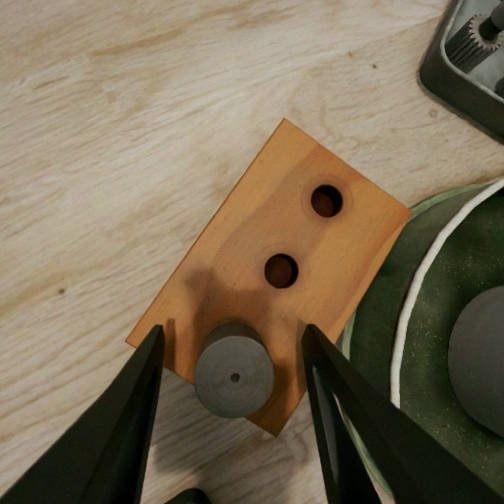

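Good. Close.

Call:
execute_actions --actions '[{"rows":[[-0.3,0.6,0.8,-1.0,0,0,1,1.035,0.445,0.256,-0.622,0,0,-0.2],[-0.3,0.6,0.8,-1.0,0,0,1,1.035,0.445,0.256,-0.622,0,0,-0.25],[-0.3,0.6,0.8,-1.0,0,0,1,1.035,0.445,0.256,-0.622,0,0,-0.3],[-0.3,0.6,0.8,-1.0,0,0,1,1.035,0.445,0.256,-0.622,0,0,-0.3],[-0.3,0.6,0.8,-1.0,0,0,1,1.035,0.445,0.256,-0.622,0,0,-0.3],[-0.3,0.6,0.8,-1.0,0,0,1,1.035,0.445,0.256,-0.622,0,0,-0.3],[-0.3,0.6,0.8,-1.0,0,0,1,1.035,0.445,0.256,-0.622,0,0,-0.3],[-0.3,0.6,0.8,-1.0,0,0,1,1.035,0.445,0.256,-0.622,0,0,-0.35],[-0.3,0.6,0.8,-1.0,0,0,1,1.035,0.445,0.256,-0.622,0,0,-0.4],[-0.3,0.6,0.8,-1.0,0,0,1,1.035,0.445,0.256,-0.622,0,0,-0.45],[-0.3,0.6,0.8,-1.0,0,0,1,1.035,0.445,0.256,-0.622,0,0,-0.5],[-0.3,0.6,0.8,-1.0,0,0,1,1.035,0.445,0.256,-0.622,0,0,-0.55]],"steps":15}]'

Scene clock: 125.87 s of 4200.00 s.
left_arm: end_effector_position=(+0.1712, +0.1961, +0.1980) grip_measured=+1.000 end_effector_quat_wxyz=(+0.373, +0.147, +0.914, -0.057) | right_arm: end_effector_position=(+0.1239, -0.1322, +0.0644) grip_measured=-0.411 end_effector_quat_wxyz=(+0.314, -0.472, +0.803, +0.184)
Joint positions: left_arm=[-0.307  0.597  0.803 -1.003 -0.008  0.001  0.094] | right_arm=[ 1.026  0.455  0.264 -0.635 -0.005 -0.005  0.028]
Joint velocities: left_arm=[ 0.002 -0.002 -0.002 -0.037 -0.022 -0.037  0.   ] | right_arm=[ 0.002  0.012 -0.007 -0.037 -0.022  0.022 -0.   ]
Steps of this call (steps 1 to 90: nothing new was sent; then 8.00 s passed at rest; steps 91 to 105: all 15 steps of this action). Readings (joint positions):
91: left_arm=[-0.307 0.597 0.803 -1.003 -0.008 0.001] | right_arm=[1.026 0.455 0.264 -0.636 -0.005 -0.005]
92: left_arm=[-0.307 0.597 0.803 -1.003 -0.008 0.001] | right_arm=[1.026 0.455 0.264 -0.636 -0.005 -0.005]
94: left_arm=[-0.307 0.597 0.803 -1.003 -0.008 0.001] | right_arm=[1.026 0.455 0.264 -0.636 -0.005 -0.005]
98: left_arm=[-0.307 0.597 0.803 -1.003 -0.008 0.001] | right_arm=[1.026 0.455 0.264 -0.635 -0.005 -0.005]
105: the state above

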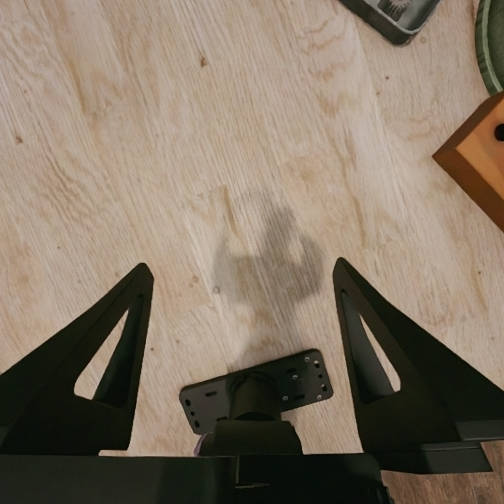

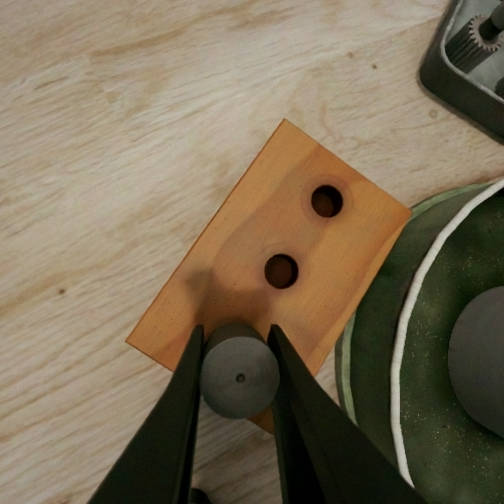

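Call:
execute_actions --actions '[{"rows":[[-0.3,0.6,0.8,-1.0,0,0,1,1.035,0.462,0.285,-0.665,0,0,-0.46],[-0.3,0.6,0.8,-1.0,0,0,1,1.035,0.464,0.30,-0.68,0,0,-0.46],[-0.3,0.6,0.8,-1.0,0,0,1,1.035,0.466,0.315,-0.695,0,0,-0.46],[-0.3,0.6,0.8,-1.0,0,0,1,1.035,0.468,0.33,-0.71,0,0,-0.46],[-0.3,0.6,0.8,-1.0,0,0,1,1.035,0.470,0.345,-0.725,0,0,-0.46],[-0.3,0.6,0.8,-1.0,0,0,1,1.035,0.472,0.36,-0.74,0,0,-0.46],[-0.3,0.6,0.8,-1.0,0,0,1,1.035,0.474,0.375,-0.752,0,0,-0.46],[-0.3,0.6,0.8,-1.0,0,0,1,1.035,0.478,0.39,-0.763,0,0,-0.46],[-0.3,0.6,0.8,-1.0,0,0,1,1.035,0.482,0.405,-0.774,0,0,-0.46],[-0.3,0.6,0.8,-1.0,0,0,1,1.035,0.486,0.42,-0.785,0,0,-0.46],[-0.3,0.6,0.8,-1.0,0,0,1,1.035,0.490,0.435,-0.796,0,0,-0.46],[-0.3,0.6,0.8,-1.0,0,0,1,1.035,0.494,0.45,-0.807,0,0,-0.46],[-0.3,0.6,0.8,-1.0,0,0,1,1.035,0.498,0.465,-0.818,0,0,-0.46],[-0.3,0.6,0.8,-1.0,0,0,1,1.035,0.502,0.48,-0.825,0,0,-0.46],[-0.3,0.6,0.8,-1.0,0,0,1,1.035,0.507,0.498,-0.828,0,0,-0.46]],"steps":15}]' --pictures false

Call:
execute_actions --actions '[{"rows":[[-0.9,0.5,0.4,0.3,0,0,1,1.035,0.53,0.56,-0.88,0,0,-0.46],[-0.9,0.5,0.4,0.3,0,0,1,1.035,0.55,0.62,-0.92,0,0,-0.46],[-0.9,0.5,0.4,0.3,0,0,1,1.035,0.575,0.68,-0.96,0,0,-0.46],[-0.9,0.5,0.4,0.3,0,0,1,1.035,0.60,0.75,-1.0,0,0,-0.46],[-0.9,0.5,0.4,0.3,0,0,1,1.035,0.625,0.81,-1.04,0,0,-0.46],[-0.9,0.5,0.4,0.3,0,0,1,1.035,0.65,0.88,-1.08,0,0,-0.46],[-0.9,0.5,0.4,0.3,0,0,1,1.035,0.68,0.94,-1.12,0,0,-0.46],[-0.9,0.5,0.4,0.3,0,0,1,1.035,0.71,1.01,-1.16,0,0,-0.46],[-0.9,0.5,0.4,0.3,0,0,1,1.035,0.738,1.077,-1.175,0,0,-0.46]],"steps":15}]' --pictures false

Call:
execute_actions --actions '[{"steps":40}]'

Scene clock: 154.13 s of 4200.00 s.
left_arm: end_effector_position=(+0.1712, +0.1961, +0.1980) grip_measured=+1.000 end_effector_quat_wxyz=(+0.373, +0.147, +0.914, -0.057) | right_arm: end_effector_position=(+0.1217, -0.1368, +0.1024) grip_measured=-0.411 end_effector_quat_wxyz=(+0.303, -0.474, +0.808, +0.177)
Joint positions: left_arm=[-0.307  0.597  0.803 -1.003 -0.008  0.001  0.094] | right_arm=[ 1.026  0.492  0.438 -0.801 -0.002 -0.005  0.028]
Joint velocities: left_arm=[-0.007 -0.007 -0.002  0.022  0.022  0.037  0.   ] | right_arm=[-0.007  0.144  0.462 -0.33   0.081 -0.037 -0.001]
Steps of this call (steps 1 to 15: the robot went on to your last target; steps 16 to 90: nothing new was sent; then 24.77 s passed at rest; steps 91 to 105: all 15 steps of this action). Readings (joint positions):
91: left_arm=[-0.307 0.597 0.803 -1.003 -0.008 0.001] | right_arm=[1.026 0.455 0.264 -0.636 -0.005 -0.005]
92: left_arm=[-0.307 0.597 0.803 -1.003 -0.008 0.001] | right_arm=[1.026 0.455 0.266 -0.639 -0.005 -0.005]
94: left_arm=[-0.307 0.597 0.803 -1.003 -0.008 0.001] | right_arm=[1.026 0.455 0.277 -0.659 -0.004 -0.005]
98: left_arm=[-0.307 0.597 0.803 -1.003 -0.008 0.001] | right_arm=[1.026 0.466 0.328 -0.718 -0.002 -0.005]
105: the state above

Scene clock: 154.63 s of 4200.00 s.
left_arm: end_effector_position=(+0.1577, +0.0301, +0.2887) grip_measured=+1.000 end_effector_quat_wxyz=(+0.651, +0.302, +0.620, -0.317) | right_arm: end_effector_position=(+0.1277, -0.1263, +0.2580) grip_measured=-0.411 end_effector_quat_wxyz=(+0.334, -0.467, +0.795, +0.195)
Joint positions: left_arm=[-0.893  0.52   0.386  0.183 -0.001 -0.001  0.094] | right_arm=[ 1.026  0.724  1.066 -1.118 -0.002 -0.005  0.028]
Joint velocities: left_arm=[-0.022  0.002 -0.007  0.945 -0.081  0.066  0.   ] | right_arm=[-0.002  0.081 -0.012 -0.549 -0.081  0.022 -0.001]
Steps of this call (steps 1 to 15: all 15 steps of this action). Readings (joint positions):
1: left_arm=[-0.345 0.579 0.762 -0.918 -0.022 -0.001] | right_arm=[1.026 0.500 0.461 -0.821 -0.002 -0.005]
2: left_arm=[-0.420 0.550 0.690 -0.782 -0.022 -0.001] | right_arm=[1.026 0.516 0.496 -0.852 -0.002 -0.005]
4: left_arm=[-0.572 0.521 0.537 -0.544 -0.018 -0.001] | right_arm=[1.026 0.560 0.598 -0.922 -0.002 -0.005]
8: left_arm=[-0.819 0.520 0.388 -0.235 -0.004 -0.001] | right_arm=[1.026 0.660 0.870 -1.041 -0.002 -0.005]
15: the state above

Scene clock: 155.97 s of 4200.00 s.
left_arm: end_effector_position=(+0.1558, +0.0326, +0.3178) grip_measured=+1.000 end_effector_quat_wxyz=(+0.686, +0.282, +0.581, -0.334) | right_arm: end_effector_position=(+0.1220, -0.1363, +0.2450) grip_measured=-0.411 end_effector_quat_wxyz=(+0.304, -0.474, +0.807, +0.177)
Joint positions: left_arm=[-0.893  0.52   0.386  0.301 -0.001 -0.001  0.094] | right_arm=[ 1.026  0.731  1.066 -1.186 -0.002 -0.005  0.028]
Joint velocities: left_arm=[ 0.002 -0.002 -0.002 -0.081 -0.022 -0.007  0.   ] | right_arm=[-0.007 -0.007 -0.017 -0.022 -0.007 -0.066  0.001]
Steps of this call (steps 1 to 30: the robot went on to your last target; steps 31 to 40: nothing new was sent). Readings (joint positions):
1: left_arm=[-0.893 0.520 0.386 0.211 -0.001 -0.001] | right_arm=[1.026 0.727 1.066 -1.134 -0.002 -0.005]
2: left_arm=[-0.893 0.520 0.386 0.232 -0.001 -0.001] | right_arm=[1.026 0.729 1.066 -1.147 -0.002 -0.005]
4: left_arm=[-0.893 0.520 0.386 0.260 -0.001 -0.001] | right_arm=[1.026 0.731 1.066 -1.165 -0.002 -0.005]
8: left_arm=[-0.893 0.520 0.386 0.287 -0.001 -0.001] | right_arm=[1.026 0.731 1.066 -1.180 -0.002 -0.005]
40: the state above
All arms were judged still, so your last target was given up. Only a new action makes them travel on or press farther. Fingers that are still opening or closing keep moving.

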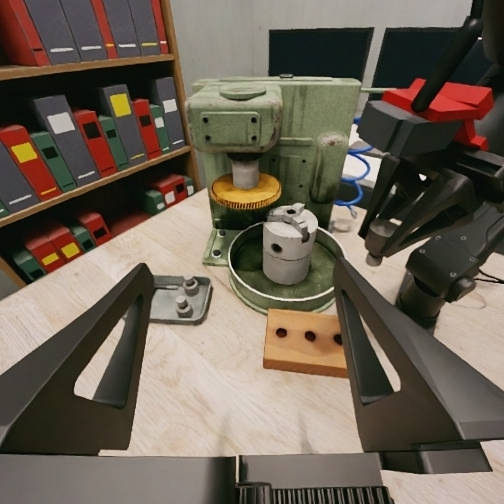

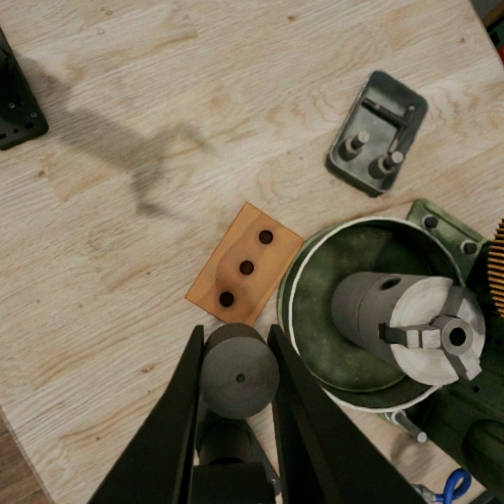

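Call:
execute_actions --actions '[{"rows":[[-0.9,0.5,0.4,0.3,0,0,1,0.95,0.738,1.077,-1.15,0,0,-0.46],[-0.9,0.5,0.4,0.3,0,0,1,0.9,0.738,1.077,-1.15,0,0,-0.46],[-0.9,0.5,0.4,0.3,0,0,1,0.85,0.738,1.077,-1.15,0,0,-0.46],[-0.9,0.5,0.4,0.3,0,0,1,0.8,0.738,1.077,-1.15,0,0,-0.46],[-0.9,0.5,0.4,0.3,0,0,1,0.75,0.738,1.077,-1.15,0,0,-0.46],[-0.9,0.5,0.4,0.3,0,0,1,0.7,0.738,1.077,-1.15,0,0,-0.46],[-0.9,0.5,0.4,0.3,0,0,1,0.65,0.738,1.077,-1.15,0,0,-0.46],[-0.9,0.5,0.4,0.3,0,0,1,0.6,0.738,1.077,-1.15,0,0,-0.46],[-0.9,0.5,0.4,0.3,0,0,1,0.55,0.738,1.077,-1.15,0,0,-0.46],[-0.9,0.5,0.4,0.3,0,0,1,0.5,0.738,1.077,-1.15,0,0,-0.46],[-0.9,0.5,0.4,0.3,0,0,1,0.45,0.738,1.077,-1.15,0,0,-0.46],[-0.9,0.5,0.4,0.3,0,0,1,0.4,0.738,1.077,-1.15,0,0,-0.46],[-0.9,0.5,0.4,0.3,0,0,1,0.35,0.738,1.077,-1.15,0,0,-0.46],[-0.9,0.5,0.4,0.3,0,0,1,0.3,0.738,1.077,-1.15,0,0,-0.46]],"steps":15}]' --pictures false

Call:
execute_actions --actions '[{"steps":20}]'

Scene clock: 185.30 s of 4200.00 s.
left_arm: end_effector_position=(+0.1558, +0.0326, +0.3178) grip_measured=+1.000 end_effector_quat_wxyz=(+0.686, +0.282, +0.581, -0.334) | right_arm: end_effector_position=(+0.2109, -0.2364, +0.2457) grip_measured=-0.411 end_effector_quat_wxyz=(+0.348, -0.176, +0.919, +0.064)
Joint positions: left_arm=[-0.893  0.52   0.386  0.301 -0.001 -0.001  0.094] | right_arm=[ 0.346  0.731  1.066 -1.182  0.003 -0.005  0.028]
Joint velocities: left_arm=[-0.017  0.007  0.002  0.139 -0.066 -0.051  0.   ] | right_arm=[-0.94   0.002 -0.007  0.051  0.183 -0.037  0.   ]
Steps of this call (steps 1 to 90: nothing new was sent; then 25.83 s passed at rest; steps 91 to 105: all 15 steps of this action). Readings (joint positions):
91: left_arm=[-0.893 0.520 0.386 0.301 -0.001 -0.001] | right_arm=[1.013 0.731 1.066 -1.186 -0.008 -0.005]
92: left_arm=[-0.893 0.520 0.386 0.301 -0.001 -0.001] | right_arm=[0.980 0.731 1.066 -1.186 -0.011 -0.005]
94: left_arm=[-0.893 0.520 0.386 0.301 -0.001 -0.001] | right_arm=[0.887 0.731 1.066 -1.185 -0.010 -0.005]
98: left_arm=[-0.893 0.520 0.386 0.301 -0.001 -0.001] | right_arm=[0.686 0.731 1.066 -1.183 -0.005 -0.005]
105: the state above

Scene clock: 185.97 s of 4200.00 s.
left_arm: end_effector_position=(+0.1558, +0.0326, +0.3178) grip_measured=+1.000 end_effector_quat_wxyz=(+0.686, +0.282, +0.581, -0.334) | right_arm: end_effector_position=(+0.2137, -0.2441, +0.2457) grip_measured=-0.411 end_effector_quat_wxyz=(+0.350, -0.158, +0.922, +0.055)
Joint positions: left_arm=[-0.893  0.52   0.386  0.301 -0.001 -0.001  0.094] | right_arm=[ 0.309  0.731  1.066 -1.182  0.008 -0.005  0.028]
Joint velocities: left_arm=[-0.002 -0.002 -0.002  0.007  0.051 -0.066  0.   ] | right_arm=[ 0.002 -0.027 -0.007 -0.066 -0.007  0.007 -0.001]
Steps of this call (steps 1 to 20: the robot went on to your last target). Readings (joint positions):
1: left_arm=[-0.893 0.520 0.386 0.301 -0.001 -0.001] | right_arm=[0.323 0.731 1.066 -1.182 0.008 -0.005]
2: left_arm=[-0.893 0.520 0.386 0.301 -0.001 -0.001] | right_arm=[0.313 0.731 1.066 -1.182 0.008 -0.005]
4: left_arm=[-0.893 0.520 0.386 0.301 -0.001 -0.001] | right_arm=[0.309 0.731 1.066 -1.182 0.008 -0.005]
8: left_arm=[-0.893 0.520 0.386 0.301 -0.001 -0.001] | right_arm=[0.309 0.731 1.066 -1.182 0.008 -0.005]
20: the state above

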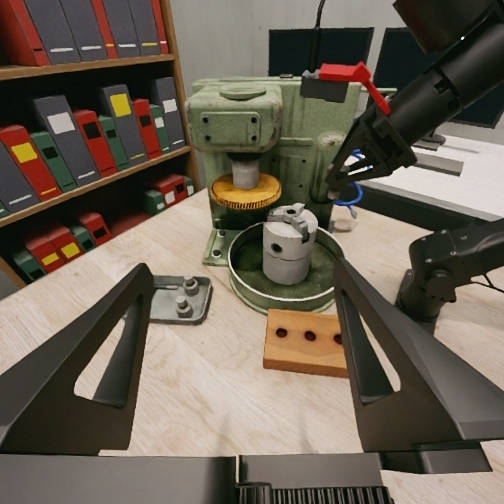

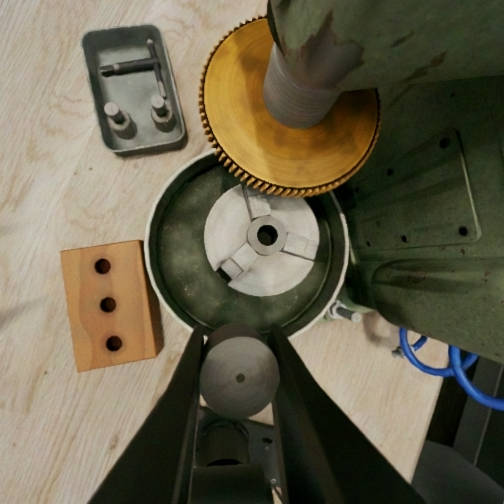

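Call:
execute_actions --actions '[{"rows":[[-0.9,0.38,0.12,0.78,0,0,1,0.4,0.738,1.077,-1.15,0,0,-0.46],[-0.9,0.38,0.12,0.78,0,0,1,0.47,0.738,1.077,-1.15,0,0,-0.46],[-0.9,0.38,0.12,0.78,0,0,1,0.54,0.738,1.077,-1.15,0,0,-0.46],[-0.9,0.38,0.12,0.78,0,0,1,0.61,0.738,1.077,-1.15,0,0,-0.46],[-0.9,0.38,0.12,0.78,0,0,1,0.68,0.738,1.077,-1.15,0,0,-0.46],[-0.9,0.38,0.12,0.78,0,0,1,0.75,0.738,1.077,-1.15,0,0,-0.46],[-0.9,0.38,0.12,0.78,0,0,1,0.82,0.738,1.077,-1.15,0,0,-0.46],[-0.9,0.38,0.12,0.78,0,0,1,0.89,0.738,1.077,-1.15,0,0,-0.46],[-0.9,0.38,0.12,0.78,0,0,1,0.96,0.738,1.077,-1.15,0,0,-0.46],[-0.9,0.38,0.12,0.78,0,0,1,1.03,0.738,1.077,-1.15,0,0,-0.46],[-0.9,0.38,0.12,0.78,0,0,1,1.1,0.738,1.077,-1.15,0,0,-0.46],[-0.9,0.38,0.12,0.78,0,0,1,1.15,0.738,1.077,-1.15,0,0,-0.46]],"steps":15}]' --pictures false

Call:
execute_actions --actions '[{"rows":[[-0.9,0.38,0.12,0.78,0,0,1,1.15,0.79,1.14,-1.16,0,0,-0.46],[-0.9,0.38,0.12,0.78,0,0,1,1.15,0.84,1.2,-1.17,0,0,-0.46],[-0.9,0.38,0.12,0.78,0,0,1,1.15,0.89,1.26,-1.18,0,0,-0.46],[-0.9,0.38,0.12,0.78,0,0,1,1.15,0.94,1.32,-1.19,0,0,-0.46],[-0.9,0.38,0.12,0.78,0,0,1,1.15,0.99,1.385,-1.2,0,0,-0.46],[-0.9,0.38,0.12,0.78,0,0,1,1.15,1.04,1.45,-1.21,0,0,-0.46],[-0.9,0.38,0.12,0.78,0,0,1,1.15,1.09,1.51,-1.22,0,0,-0.46],[-0.9,0.38,0.12,0.78,0,0,1,1.15,1.14,1.57,-1.23,0,0,-0.46],[-0.9,0.38,0.12,0.78,0,0,1,1.15,1.19,1.63,-1.24,0,0,-0.46],[-0.9,0.38,0.12,0.78,0,0,1,1.15,1.24,1.69,-1.25,0,0,-0.46],[-0.9,0.38,0.12,0.78,0,0,1,1.15,1.29,1.75,-1.26,0,0,-0.46],[-0.9,0.38,0.12,0.78,0,0,1,1.15,1.34,1.82,-1.27,0,0,-0.46],[-0.9,0.38,0.12,0.78,0,0,1,1.15,1.39,1.88,-1.28,0,0,-0.46],[-0.9,0.38,0.12,0.78,0,0,1,1.15,1.44,1.94,-1.30,0,0,-0.46],[-0.9,0.38,0.12,0.78,0,0,1,1.15,1.49,2.01,-1.315,0,0,-0.46]],"steps":15}]' --pictures false

Call:
execute_actions --actions '[{"steps":30}]'

Scene clock: 253.67 s of 4200.00 s.
left_arm: end_effector_position=(+0.1328, +0.0619, +0.3255) grip_measured=+1.000 end_effector_quat_wxyz=(+0.768, +0.227, +0.467, -0.375) | right_arm: end_effector_position=(+0.1017, -0.1246, +0.2465) grip_measured=-0.411 end_effector_quat_wxyz=(+0.295, -0.518, +0.778, +0.199)
Joint positions: left_arm=[-0.893  0.402  0.118  0.763 -0.001 -0.001  0.094] | right_arm=[ 1.137  0.731  1.066 -1.177 -0.009 -0.005  0.028]
Joint velocities: left_arm=[ 0.007 -0.012 -0.022  0.125  0.022 -0.007  0.   ] | right_arm=[ 0.178 -0.012  0.002 -0.022  0.081  0.125 -0.   ]
Steps of this call (steps 1 to 15: the robot went on to your last target; steps 16 to 90: nothing new was sent; then 64.20 s passed at rest; steps 91 to 105: all 15 steps of this action). Readings (joint positions):
91: left_arm=[-0.893 0.506 0.347 0.383 -0.001 -0.001] | right_arm=[0.325 0.731 1.066 -1.182 0.015 -0.005]
92: left_arm=[-0.893 0.466 0.280 0.483 -0.001 -0.001] | right_arm=[0.367 0.731 1.066 -1.182 0.019 -0.005]
94: left_arm=[-0.893 0.407 0.170 0.597 -0.001 -0.001] | right_arm=[0.493 0.731 1.066 -1.181 0.019 -0.005]
98: left_arm=[-0.893 0.402 0.118 0.678 -0.001 -0.001] | right_arm=[0.774 0.731 1.066 -1.178 0.010 -0.005]
105: the state above

Scene clock: 254.17 s of 4200.00 s.
left_arm: end_effector_position=(+0.1317, +0.0634, +0.3289) grip_measured=+1.000 end_effector_quat_wxyz=(+0.772, +0.224, +0.461, -0.376) | right_arm: end_effector_position=(+0.1557, +0.0035, +0.3682) grip_measured=-0.411 end_effector_quat_wxyz=(+0.315, -0.514, +0.770, +0.211)
Joint positions: left_arm=[-0.893  0.402  0.118  0.779 -0.001 -0.001  0.094] | right_arm=[ 1.141  1.402  1.883 -1.274 -0.006 -0.005  0.028]
Joint velocities: left_arm=[-0.022 -0.022  0.012  0.007 -0.051  0.022  0.   ] | right_arm=[-0.007  1.443  1.834 -0.344  0.022  0.037  0.   ]
Steps of this call (steps 1 to 15: all 15 steps of this action). Readings (joint positions):
1: left_arm=[-0.893 0.402 0.118 0.767 -0.001 -0.001] | right_arm=[1.141 0.739 1.074 -1.184 -0.009 -0.005]
2: left_arm=[-0.893 0.402 0.118 0.770 -0.001 -0.001] | right_arm=[1.141 0.761 1.098 -1.201 -0.009 -0.005]
4: left_arm=[-0.893 0.402 0.118 0.774 -0.001 -0.001] | right_arm=[1.141 0.844 1.190 -1.228 -0.008 -0.005]
8: left_arm=[-0.893 0.402 0.118 0.777 -0.001 -0.001] | right_arm=[1.141 1.053 1.445 -1.237 -0.006 -0.005]
15: the state above

Scene clock: 255.17 s of 4200.00 s.
left_arm: end_effector_position=(+0.1317, +0.0634, +0.3290) grip_measured=+1.000 end_effector_quat_wxyz=(+0.772, +0.224, +0.461, -0.376) | right_arm: end_effector_position=(+0.1625, +0.0194, +0.3594) grip_measured=-0.411 end_effector_quat_wxyz=(+0.291, -0.520, +0.779, +0.195)
Joint positions: left_arm=[-0.893  0.402  0.118  0.779 -0.001 -0.001  0.094] | right_arm=[ 1.141  1.505  1.977 -1.326 -0.005 -0.005  0.028]
Joint velocities: left_arm=[ 0.007 -0.007  0.007 -0.066  0.037 -0.066  0.   ] | right_arm=[ 0.002 -0.002  0.017  0.007 -0.022 -0.037  0.   ]
Steps of this call (steps 1 to 30: the robot went on to your last target). Readings (joint positions):
1: left_arm=[-0.893 0.402 0.118 0.779 -0.001 -0.001] | right_arm=[1.141 1.444 1.932 -1.274 -0.006 -0.005]
2: left_arm=[-0.893 0.402 0.118 0.779 -0.001 -0.001] | right_arm=[1.141 1.472 1.959 -1.270 -0.006 -0.005]
4: left_arm=[-0.893 0.402 0.118 0.779 -0.001 -0.001] | right_arm=[1.141 1.499 1.971 -1.275 -0.005 -0.005]
8: left_arm=[-0.893 0.402 0.118 0.779 -0.001 -0.001] | right_arm=[1.141 1.505 1.972 -1.309 -0.005 -0.005]
30: the state above
All arms were judged still, so your last target was given up. Only a new action makes them travel on or press farther. Fingers that are still opening or closing keep moving.

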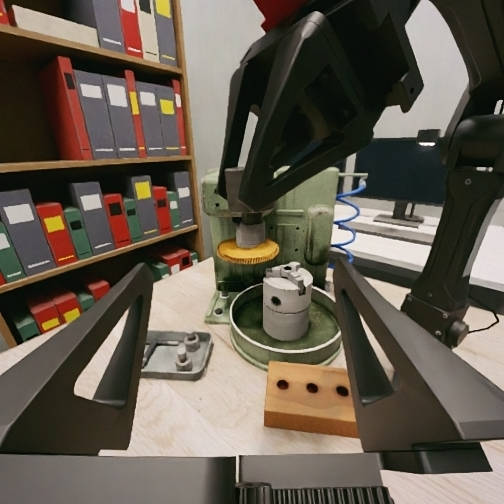

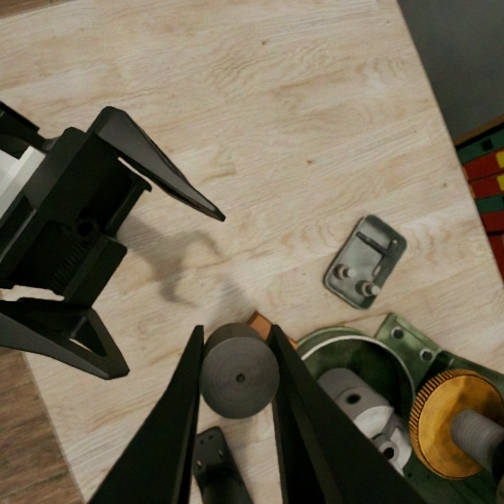

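Call:
zoom_image --camera "cam_left_wrist" --region '[170, 130, 330, 290]'

Region (170, 130, 330, 290) of cam_left_wrist's 504x504 image, scaled by 3.150, with more detail than that image has.

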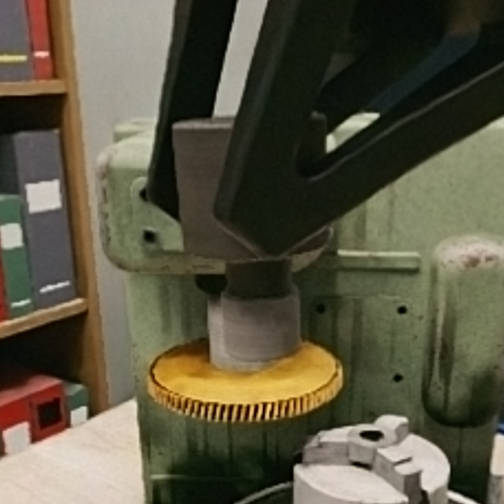

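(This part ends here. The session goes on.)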